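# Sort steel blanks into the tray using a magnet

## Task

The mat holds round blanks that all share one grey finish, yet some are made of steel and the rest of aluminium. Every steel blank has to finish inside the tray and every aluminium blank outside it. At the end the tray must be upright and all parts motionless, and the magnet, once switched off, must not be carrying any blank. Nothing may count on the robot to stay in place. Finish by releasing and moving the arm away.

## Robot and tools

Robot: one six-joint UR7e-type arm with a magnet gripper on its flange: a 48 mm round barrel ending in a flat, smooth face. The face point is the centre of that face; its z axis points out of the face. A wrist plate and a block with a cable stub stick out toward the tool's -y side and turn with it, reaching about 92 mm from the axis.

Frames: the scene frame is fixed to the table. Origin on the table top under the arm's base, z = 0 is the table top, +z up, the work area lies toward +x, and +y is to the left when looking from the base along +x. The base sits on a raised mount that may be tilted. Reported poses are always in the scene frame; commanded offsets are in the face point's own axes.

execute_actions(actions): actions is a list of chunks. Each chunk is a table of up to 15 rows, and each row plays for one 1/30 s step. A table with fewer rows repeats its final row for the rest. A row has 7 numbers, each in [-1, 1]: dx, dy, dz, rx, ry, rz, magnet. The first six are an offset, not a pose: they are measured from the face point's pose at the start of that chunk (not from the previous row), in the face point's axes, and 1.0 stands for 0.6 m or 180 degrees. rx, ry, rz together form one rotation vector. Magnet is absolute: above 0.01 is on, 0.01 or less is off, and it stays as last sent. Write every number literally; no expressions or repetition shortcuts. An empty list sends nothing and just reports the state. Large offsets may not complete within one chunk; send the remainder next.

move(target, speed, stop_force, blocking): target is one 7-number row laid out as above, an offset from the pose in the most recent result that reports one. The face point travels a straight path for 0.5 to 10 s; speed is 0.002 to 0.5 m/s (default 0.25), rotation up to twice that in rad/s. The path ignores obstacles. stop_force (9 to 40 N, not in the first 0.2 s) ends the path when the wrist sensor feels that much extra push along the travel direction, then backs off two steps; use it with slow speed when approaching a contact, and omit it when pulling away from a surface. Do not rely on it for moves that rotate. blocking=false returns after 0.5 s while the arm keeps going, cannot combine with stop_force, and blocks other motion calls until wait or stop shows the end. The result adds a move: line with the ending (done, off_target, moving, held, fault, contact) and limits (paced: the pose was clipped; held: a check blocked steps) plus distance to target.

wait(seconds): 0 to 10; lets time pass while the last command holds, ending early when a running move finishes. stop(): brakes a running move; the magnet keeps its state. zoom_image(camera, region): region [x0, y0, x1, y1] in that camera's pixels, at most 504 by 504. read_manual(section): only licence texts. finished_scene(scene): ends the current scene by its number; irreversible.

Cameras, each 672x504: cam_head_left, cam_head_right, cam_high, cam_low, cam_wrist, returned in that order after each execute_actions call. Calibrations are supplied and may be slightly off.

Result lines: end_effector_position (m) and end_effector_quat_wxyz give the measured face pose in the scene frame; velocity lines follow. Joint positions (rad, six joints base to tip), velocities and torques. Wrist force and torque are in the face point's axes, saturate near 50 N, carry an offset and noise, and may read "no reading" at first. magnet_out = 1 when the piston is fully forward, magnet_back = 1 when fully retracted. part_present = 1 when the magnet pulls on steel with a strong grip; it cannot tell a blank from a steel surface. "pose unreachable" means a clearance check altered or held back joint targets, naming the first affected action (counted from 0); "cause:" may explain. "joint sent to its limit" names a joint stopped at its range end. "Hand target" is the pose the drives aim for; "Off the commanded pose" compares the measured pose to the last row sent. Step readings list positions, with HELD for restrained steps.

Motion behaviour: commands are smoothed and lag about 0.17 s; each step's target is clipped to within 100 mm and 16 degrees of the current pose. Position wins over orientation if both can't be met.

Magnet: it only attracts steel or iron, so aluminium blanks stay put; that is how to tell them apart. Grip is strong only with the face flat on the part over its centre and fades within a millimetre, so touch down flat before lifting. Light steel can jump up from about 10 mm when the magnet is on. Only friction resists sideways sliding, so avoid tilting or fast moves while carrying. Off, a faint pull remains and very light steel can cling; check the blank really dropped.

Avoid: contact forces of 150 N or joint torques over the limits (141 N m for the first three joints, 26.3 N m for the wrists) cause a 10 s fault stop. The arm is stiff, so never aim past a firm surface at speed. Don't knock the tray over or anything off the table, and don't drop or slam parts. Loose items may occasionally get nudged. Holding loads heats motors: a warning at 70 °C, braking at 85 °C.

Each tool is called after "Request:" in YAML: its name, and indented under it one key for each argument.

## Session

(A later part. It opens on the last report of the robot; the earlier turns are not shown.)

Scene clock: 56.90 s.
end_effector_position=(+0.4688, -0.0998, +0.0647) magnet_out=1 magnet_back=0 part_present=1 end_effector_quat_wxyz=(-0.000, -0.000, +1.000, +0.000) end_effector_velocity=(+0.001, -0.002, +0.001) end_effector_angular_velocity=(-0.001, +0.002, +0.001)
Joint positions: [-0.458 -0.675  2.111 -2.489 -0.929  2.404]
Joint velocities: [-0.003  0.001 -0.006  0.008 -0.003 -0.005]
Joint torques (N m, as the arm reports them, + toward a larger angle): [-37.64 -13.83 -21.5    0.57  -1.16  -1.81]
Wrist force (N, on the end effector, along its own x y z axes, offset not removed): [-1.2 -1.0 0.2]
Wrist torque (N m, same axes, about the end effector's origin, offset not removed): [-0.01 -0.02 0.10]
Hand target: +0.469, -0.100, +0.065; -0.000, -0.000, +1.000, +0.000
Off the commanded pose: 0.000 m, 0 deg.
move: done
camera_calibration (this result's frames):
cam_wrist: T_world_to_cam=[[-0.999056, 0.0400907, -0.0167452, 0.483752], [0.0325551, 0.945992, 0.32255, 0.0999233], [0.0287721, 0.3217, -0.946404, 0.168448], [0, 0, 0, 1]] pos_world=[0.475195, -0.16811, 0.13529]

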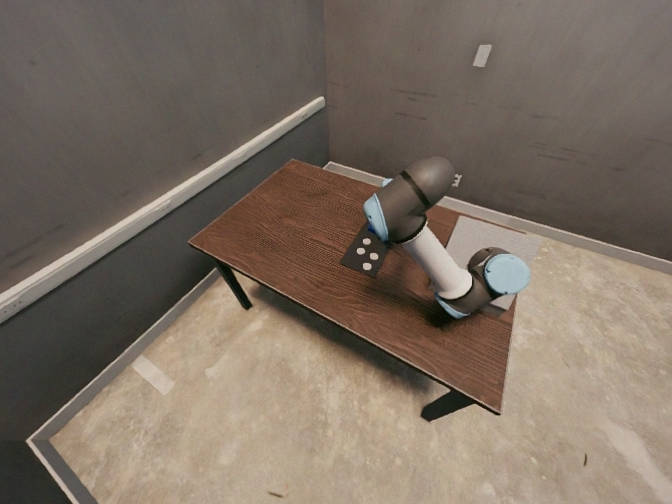

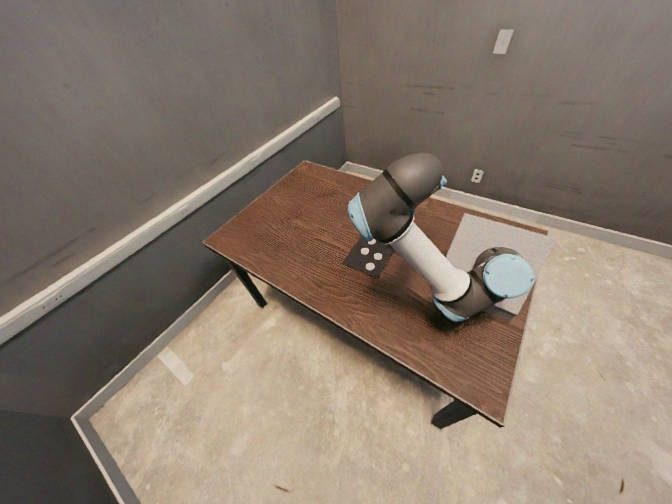

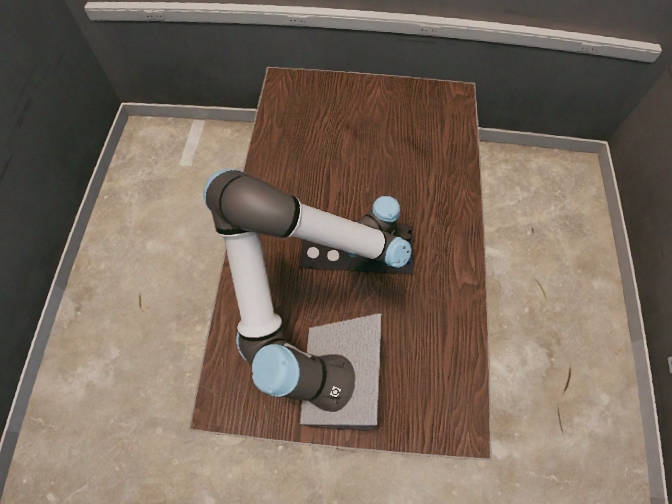

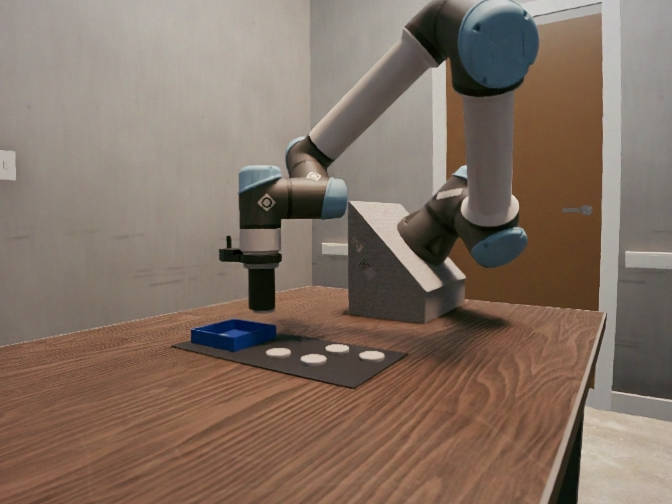

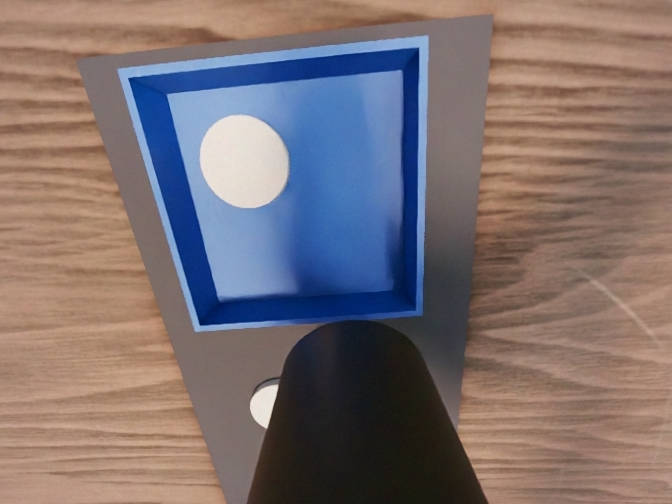

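Request:
move:
  target: [-0.002,-0.1270,0.0870,0,0,0,1]
  speed: 0.15

Scene clock: 60.80 s.
end_effector_position=(+0.4699, -0.1757, +0.0126) magnet_out=1 magnet_back=0 part_present=1 end_effector_quat_wxyz=(-0.000, -0.000, +1.000, +0.000) end_effector_velocity=(+0.000, -0.002, -0.001) end_effector_angular_velocity=(+0.000, -0.000, -0.000)
Joint positions: [-0.486 -0.437  1.996 -2.594 -0.943  2.374]
Joint velocities: [-0.001  0.005 -0.003 -0.002  0.    -0.   ]
Joint torques (N m, as the arm reports them, + toward a larger angle): [-40.35 -20.24 -17.58  -5.16  -1.42  -1.96]
Wrist force (N, on the end effector, along its own x y z axes, offset not removed): [0.3 2.0 0.4]
Wrist torque (N m, same axes, about the end effector's origin, offset not removed): [0.23 -0.25 0.10]
Hand target: +0.470, -0.176, +0.012; -0.000, -0.000, +1.000, +0.000
Off the commanded pose: 0.000 m, 0 deg.
move: done
camera_calibration (this result's frames):
cam_wrist: T_world_to_cam=[[-0.999057, 0.0400731, -0.0167298, 0.486973], [0.0325422, 0.94598, 0.322588, 0.188479], [0.0287531, 0.321739, -0.946392, 0.143508], [0, 0, 0, 1]] pos_world=[0.476254, -0.243984, 0.0831609]

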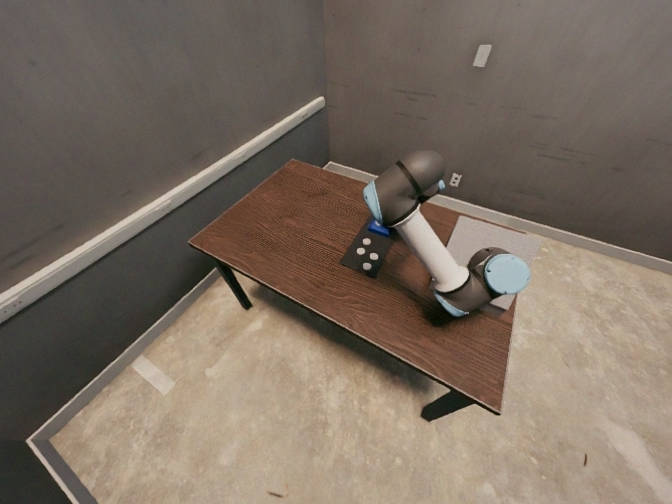

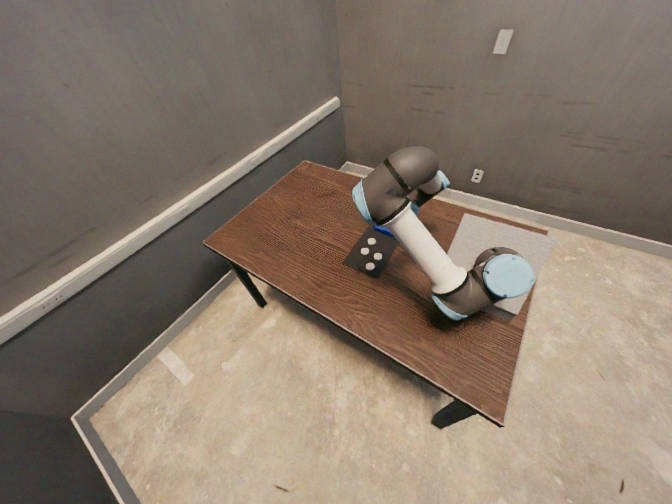

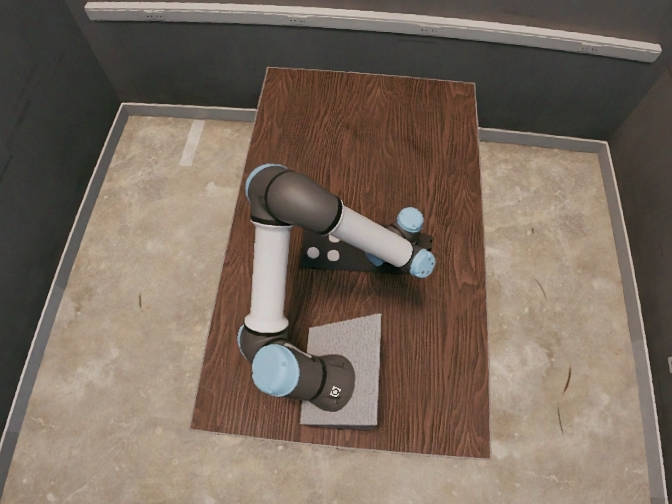

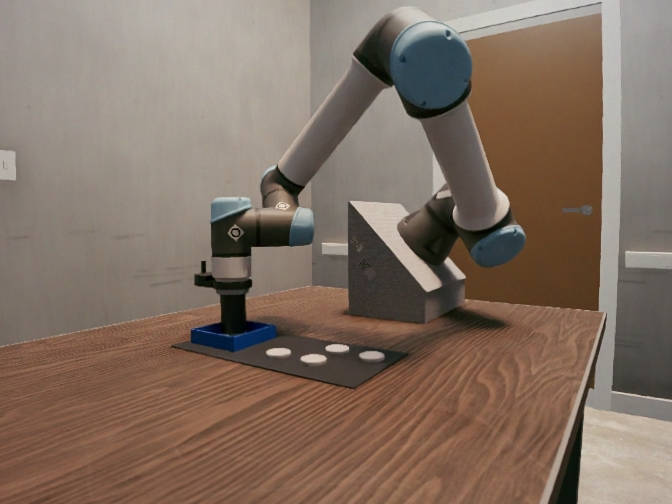

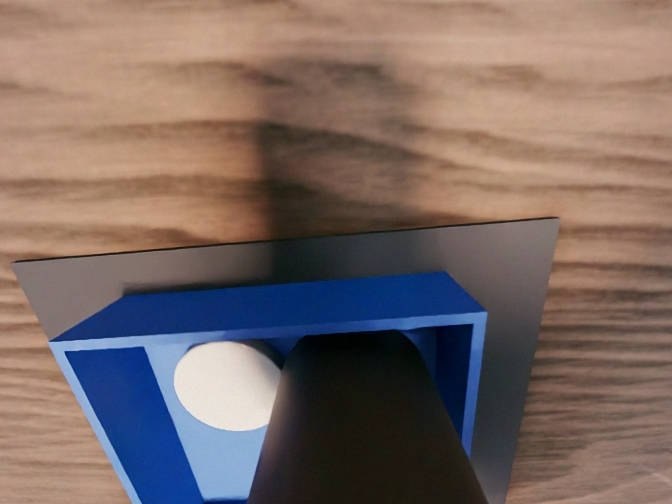

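Request:
move:
  target: [0,0.1095,-0.0657,0,0,0,0]
  speed: 0.2

Request:
move:
  target: [0.0415,0.2588,0.0678,0,0,0,0]
  speed: 0.25

Scene clock: 64.10 s.
end_effector_position=(+0.4700, -0.1103, +0.0519) magnet_out=0 magnet_back=1 part_present=0 end_effector_quat_wxyz=(-0.000, -0.000, +1.000, +0.000) end_effector_velocity=(-0.000, +0.002, +0.002) end_effector_angular_velocity=(-0.000, +0.000, -0.000)
Joint positions: [-0.454 -0.629  2.095 -2.521 -0.927  2.409]
Joint velocities: [ 0.    -0.008  0.004  0.004 -0.     0.001]
Joint torques (N m, as the arm reports them, + toward a larger angle): [-25.61 -41.41  -6.33   0.54   1.71   2.19]
Wrist force (N, on the end effector, along its own x y z axes, offset not removed): [-1.7 -0.1 -1.1]
Wrist torque (N m, same axes, about the end effector's origin, offset not removed): [0.24 0.06 -0.08]
Hand target: +0.470, -0.110, +0.052; -0.000, -0.000, +1.000, +0.000
Off the commanded pose: 0.000 m, 0 deg.
move: done
camera_calibration (this result's frames):
cam_wrist: T_world_to_cam=[[-0.999055, 0.0400937, -0.0167579, 0.485105], [0.032554, 0.945995, 0.322543, 0.113982], [0.0287848, 0.321693, -0.946406, 0.159648], [0, 0, 0, 1]] pos_world=[0.476341, -0.178634, 0.122457]

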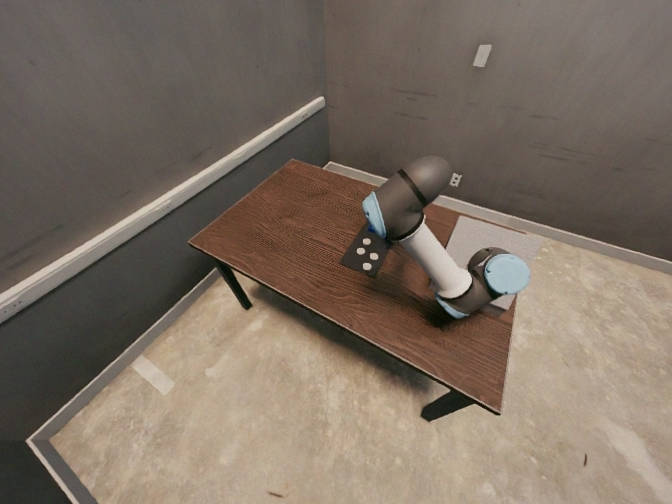

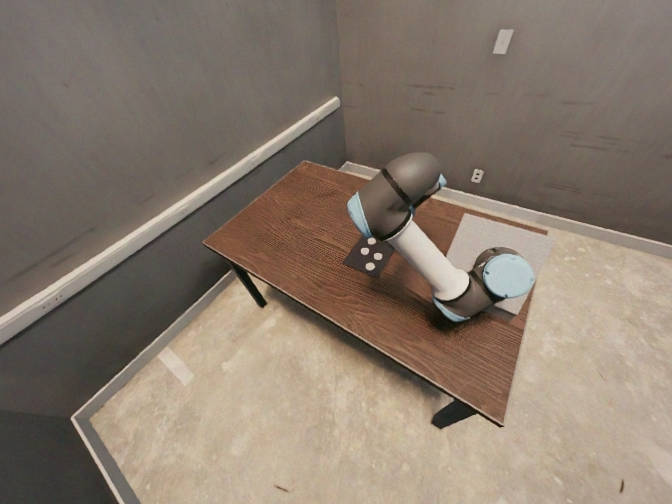

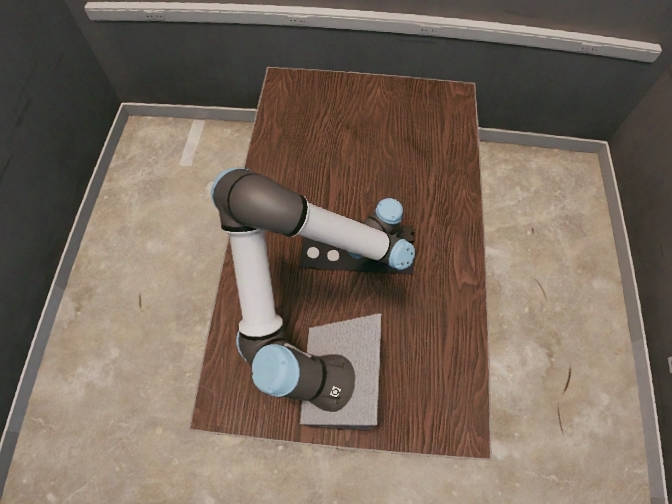

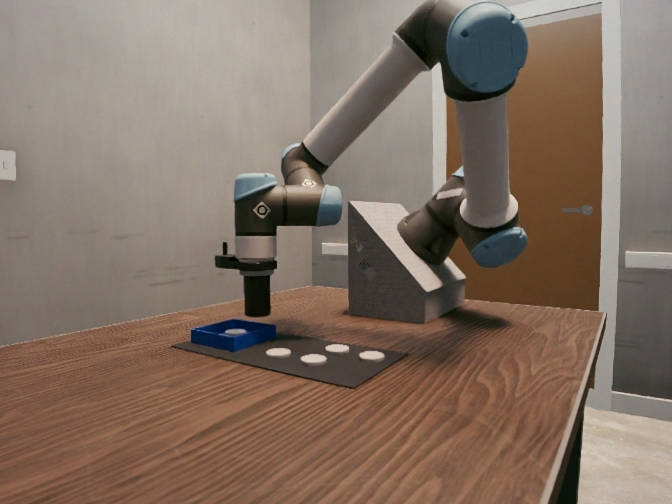

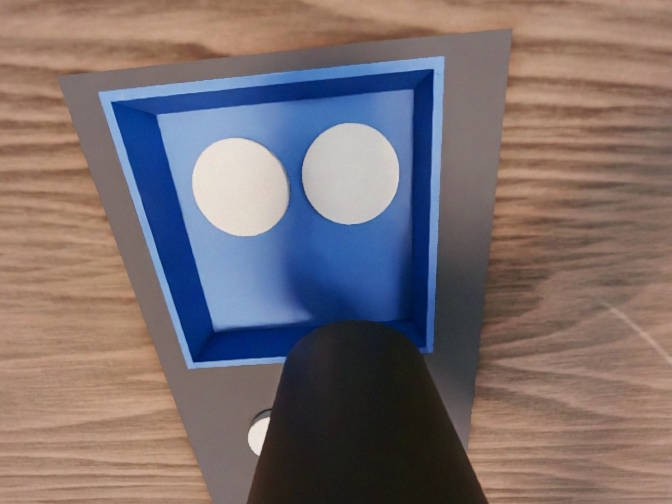

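Scene clock: 65.43 s.
end_effector_position=(+0.4453, +0.0446, +0.0115) magnet_out=0 magnet_back=1 part_present=0 end_effector_quat_wxyz=(-0.000, -0.000, +1.000, +0.000) end_effector_velocity=(-0.001, +0.003, -0.001) end_effector_angular_velocity=(-0.001, +0.000, -0.001)
Joint positions: [-0.199 -0.835  2.288 -2.705 -0.823  2.714]
Joint velocities: [ 0.005 -0.003  0.004 -0.005  0.001  0.009]
Joint torques (N m, as the arm reports them, + toward a larger angle): [-22.8  -35.11  -2.48  -4.73   1.8    1.98]
Wrist force (N, on the end effector, along its own x y z axes, offset not removed): [-2.8 -1.6 1.8]
Wrist torque (N m, same axes, about the end effector's origin, offset not removed): [-0.07 0.23 -0.01]
Hand target: +0.445, +0.045, +0.011; -0.000, -0.000, +1.000, +0.000
Off the commanded pose: 0.001 m, 0 deg.
move: done
camera_calibration (this result's frames):
cam_wrist: T_world_to_cam=[[-0.999055, 0.0400837, -0.0168201, 0.453577], [0.0325315, 0.946074, 0.322313, -0.0186966], [0.0288326, 0.321461, -0.946484, 0.0722779], [0, 0, 0, 1]] pos_world=[0.451673, -0.0237272, 0.0820653]

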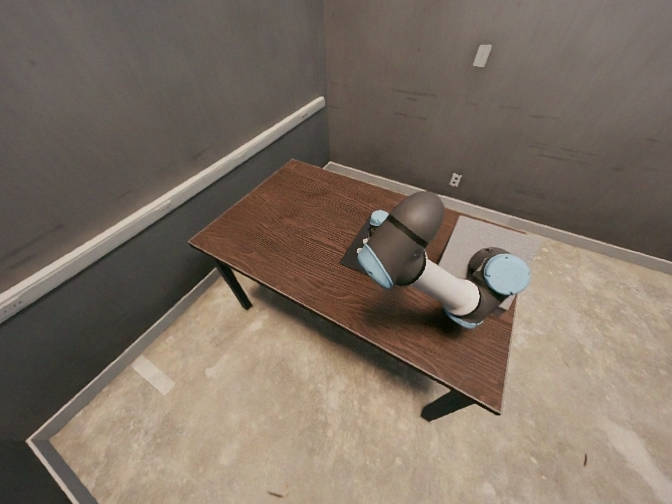

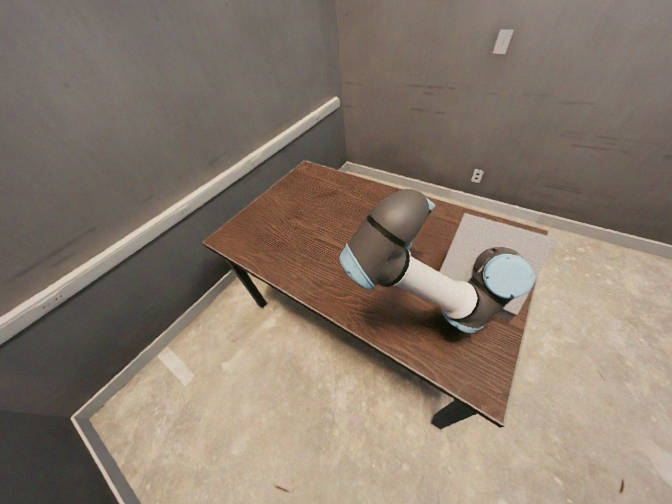

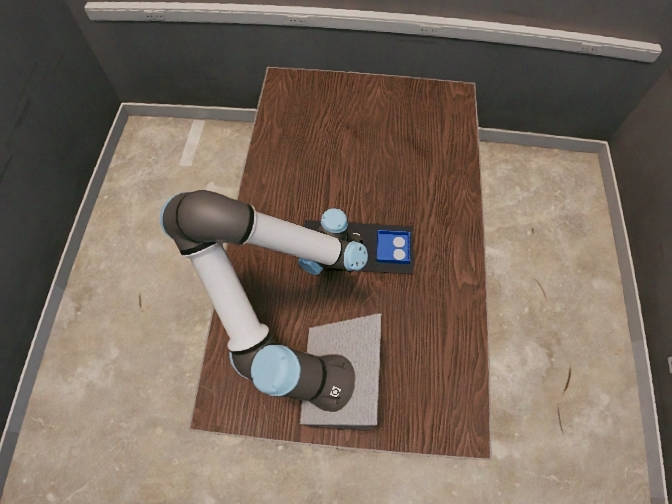

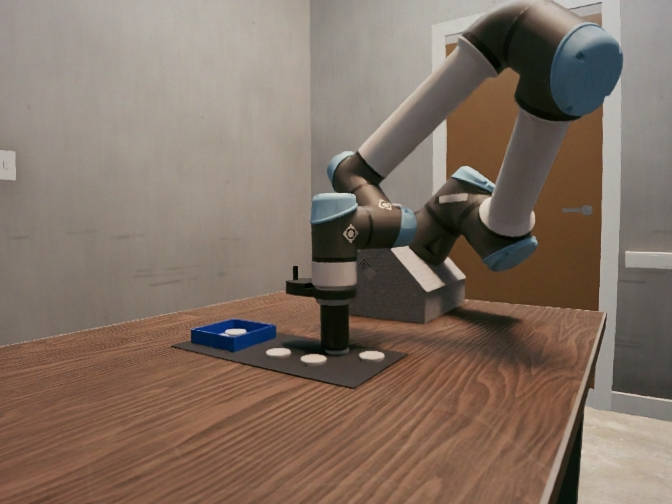

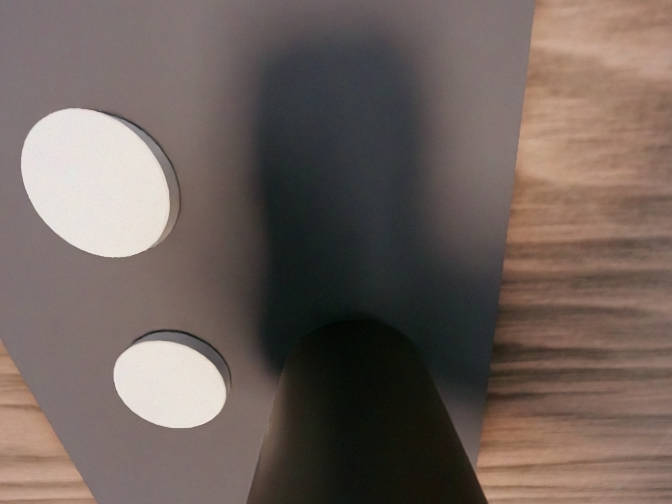

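Request:
execute_actions:
  actions:
    - [[0,0,0.0032,0,0,0,0],[0,0,0.0032,0,0,0,0],[0,0,0.0032,0,0,0,1],[0,0,0.0032,0,0,0,1],[0,0,0.0032,0,0,0,1],[0,0,0.0032,0,0,0,1],[0,0,0.0032,0,0,0,1],[0,0,0.0032,0,0,0,1],[0,0,0.001,0,0,0,1],[0,0,-0.001,0,0,0,1],[0,0,-0.002,0,0,0,1]]

Scene clock: 67.40 s.
end_effector_position=(+0.4453, +0.0446, +0.0118) magnet_out=1 magnet_back=0 part_present=1 end_effector_quat_wxyz=(-0.000, -0.000, +1.000, +0.000) end_effector_velocity=(-0.001, -0.000, +0.008) end_effector_angular_velocity=(-0.001, +0.001, -0.001)
Joint positions: [-0.199 -0.836  2.288 -2.704 -0.823  2.713]
Joint velocities: [-0.013 -0.02   0.004  0.028 -0.006 -0.016]
Joint torques (N m, as the arm reports them, + toward a larger angle): [-35.21 -35.98  -1.6    0.44  -1.76  -1.88]
Wrist force (N, on the end effector, along its own x y z axes, offset not removed): [-2.4 0.5 2.0]
Wrist torque (N m, same axes, about the end effector's origin, offset not removed): [0.01 0.27 0.05]
Hand target: +0.445, +0.045, +0.013; -0.000, -0.000, +1.000, +0.000
Off the commanded pose: 0.001 m, 0 deg.
Step readings (end_effector_position):
0: (+0.4453, +0.0449, +0.0115)
1: (+0.4453, +0.0449, +0.0115)
2: (+0.4453, +0.0449, +0.0113)
4: (+0.4452, +0.0448, +0.0106)
8: (+0.4453, +0.0447, +0.0099)
15: end_effector_position above
camera_calibration (this result's frames):
cam_wrist: T_world_to_cam=[[-0.999056, 0.040013, -0.0168995, 0.453634], [0.0324355, 0.946037, 0.322431, -0.0187725], [0.028889, 0.321578, -0.946442, 0.0724736], [0, 0, 0, 1]] pos_world=[0.451721, -0.0236977, 0.0823111]

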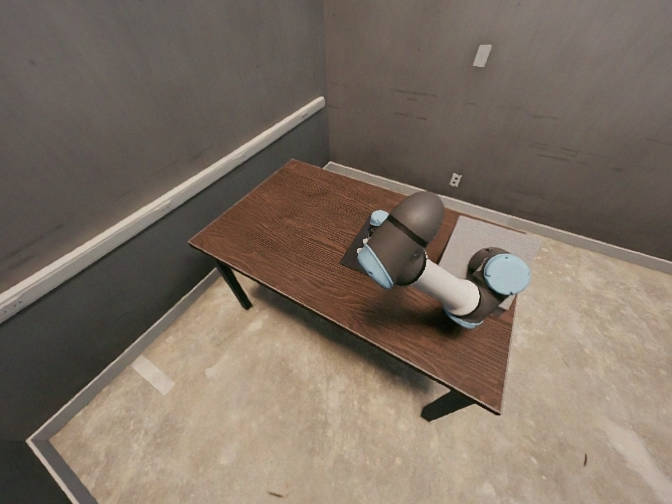

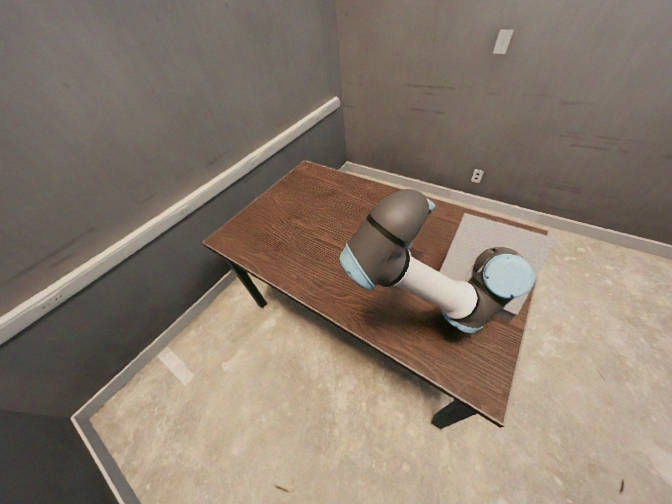

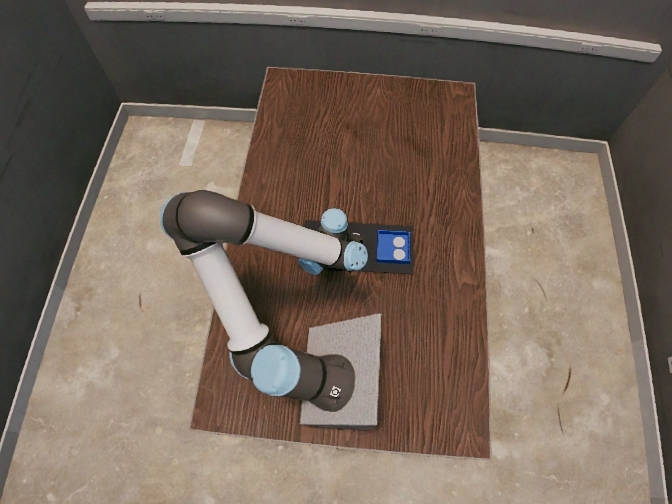

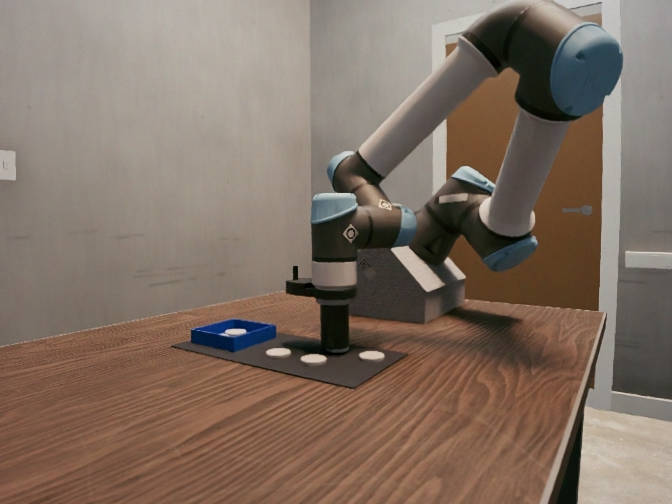

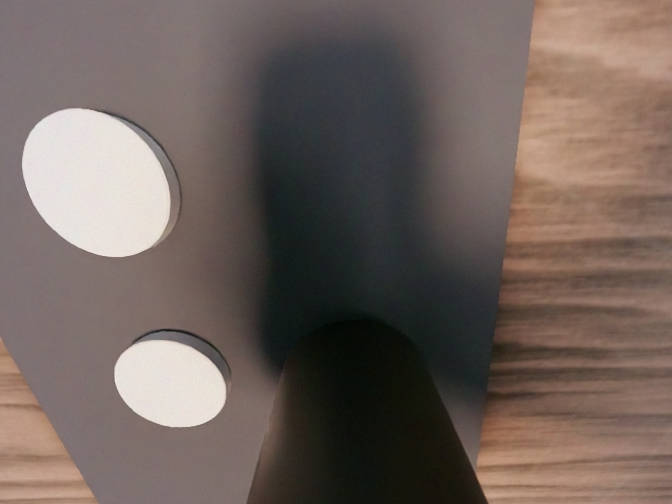

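Request:
move:
  target: [-0.0395,-0.2948,-0.0803,0,0,0,1]
  speed: 0.25

Scene clock: 69.97 s.
end_effector_position=(+0.4687, -0.1319, +0.0596) magnet_out=1 magnet_back=0 part_present=1 end_effector_quat_wxyz=(-0.000, -0.000, +1.000, +0.000) end_effector_velocity=(+0.000, -0.002, +0.000) end_effector_angular_velocity=(+0.001, +0.001, -0.001)
Joint positions: [-0.492 -0.606  2.07  -2.495 -0.946  2.368]
Joint velocities: [-0.003  0.004 -0.005  0.004 -0.002 -0.003]
Joint torques (N m, as the arm reports them, + toward a larger angle): [-39.34 -15.73 -22.3    0.42  -1.46  -1.82]
Wrist force (N, on the end effector, along its own x y z axes, offset not removed): [-3.0 0.8 -2.8]
Wrist torque (N m, same axes, about the end effector's origin, offset not removed): [0.16 0.10 0.00]
Hand target: +0.469, -0.132, +0.060; -0.000, -0.000, +1.000, +0.000
Off the commanded pose: 0.001 m, 0 deg.
move: done
camera_calibration (this result's frames):
cam_wrist: T_world_to_cam=[[-0.999061, 0.0399468, -0.0167596, 0.484869], [0.0324058, 0.945903, 0.322827, 0.131973], [0.0287488, 0.321981, -0.94631, 0.17393], [0, 0, 0, 1]] pos_world=[0.475137, -0.200205, 0.130113]

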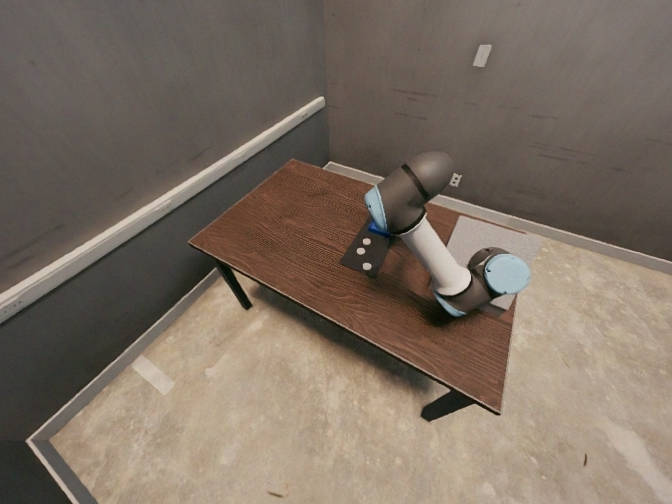

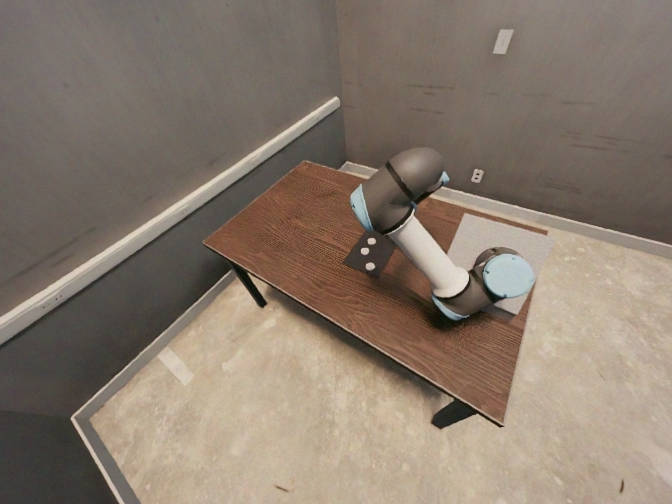

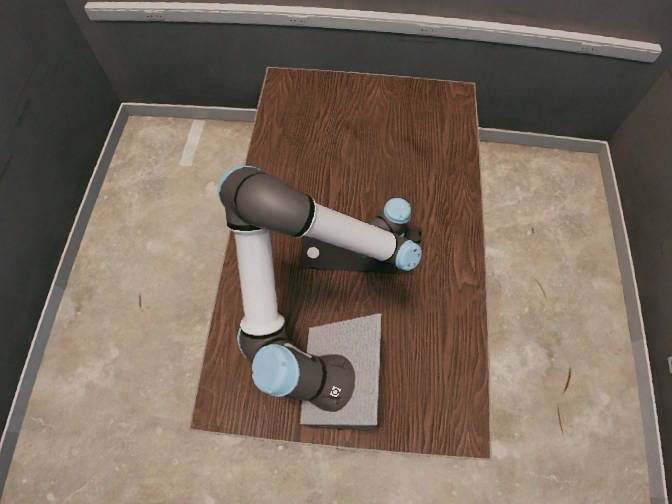

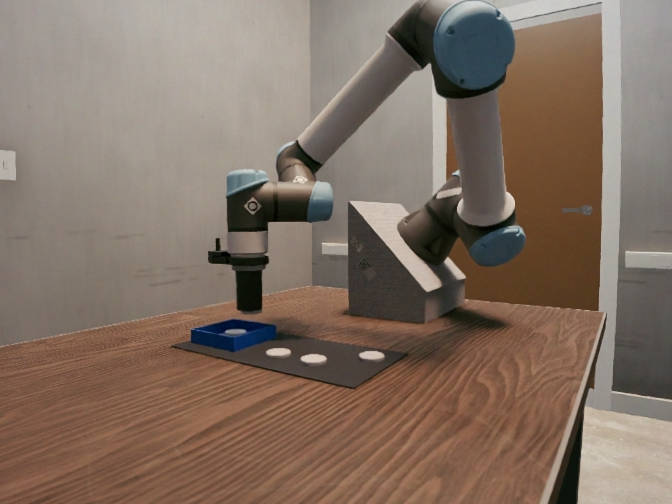

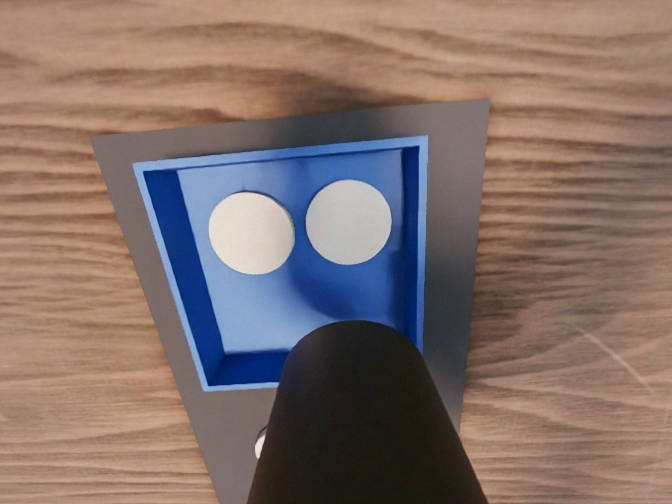

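Request:
move:
  target: [-0.0005,-0.0005,0.0785,0,0,0,1]
  speed: 0.1

Scene clock: 74.97 s.
end_effector_position=(+0.4690, -0.1321, +0.0128) magnet_out=1 magnet_back=0 part_present=1 end_effector_quat_wxyz=(-0.000, -0.000, +1.000, +0.000) end_effector_velocity=(+0.000, -0.000, -0.002) end_effector_angular_velocity=(+0.000, -0.002, -0.001)
Joint positions: [-0.432 -0.512  2.062 -2.619 -0.916  2.432]
Joint velocities: [ 0.002  0.005 -0.001 -0.008  0.003  0.005]
Joint torques (N m, as the arm reports them, + toward a larger angle): [-26.98 -19.02 -16.64  -5.29   1.89   2.26]
Wrist force (N, on the end effector, along its own x y z axes, offset not removed): [-6.0 0.8 -0.2]
Wrist torque (N m, same axes, about the end effector's origin, offset not removed): [-0.02 0.41 0.08]
Hand target: +0.469, -0.132, +0.013; -0.000, -0.000, +1.000, +0.000
Off the commanded pose: 0.000 m, 0 deg.
move: done
camera_calibration (this result's frames):
cam_wrist: T_world_to_cam=[[-0.999062, 0.0399495, -0.0167154, 0.48435], [0.0324235, 0.945912, 0.322798, 0.147285], [0.0287069, 0.321954, -0.94632, 0.129748], [0, 0, 0, 1]] pos_world=[0.475395, -0.200441, 0.0833356]

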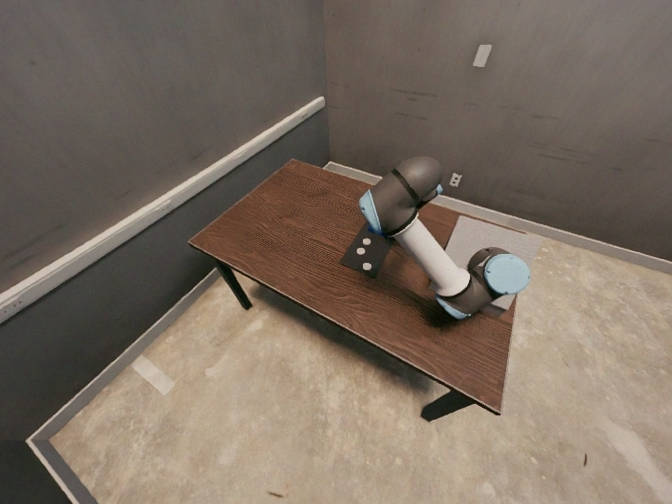

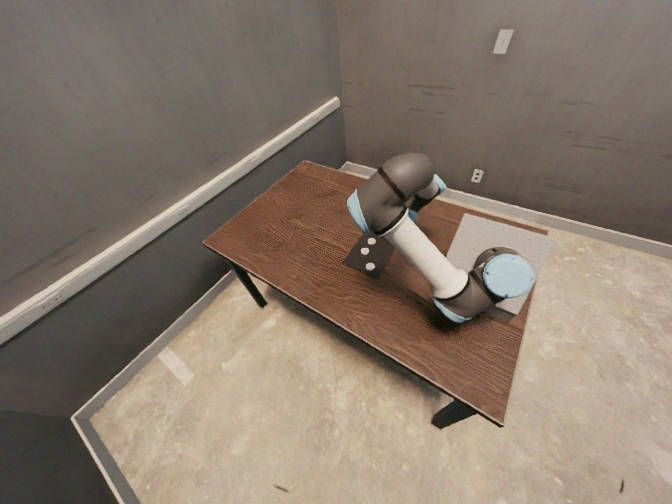

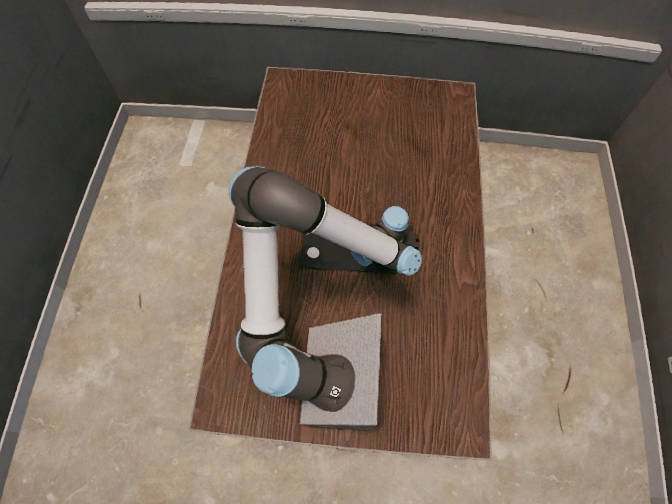

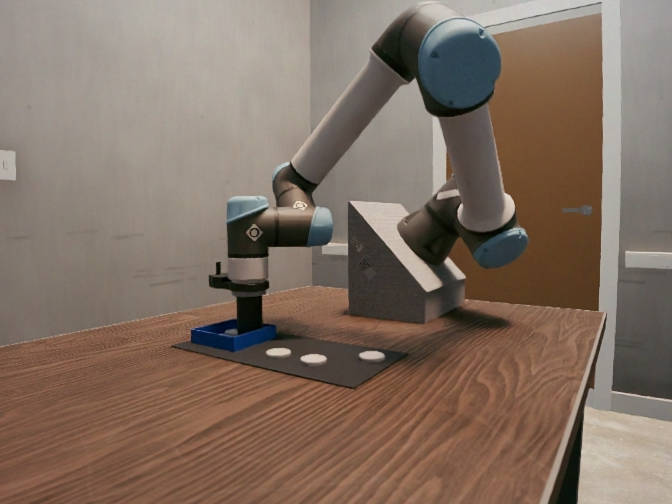

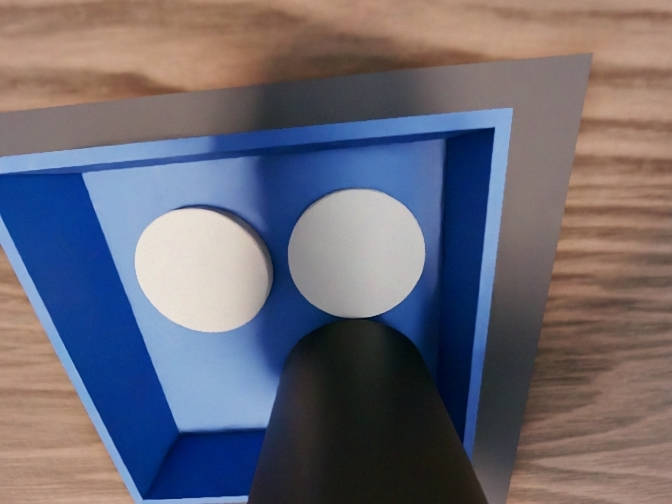

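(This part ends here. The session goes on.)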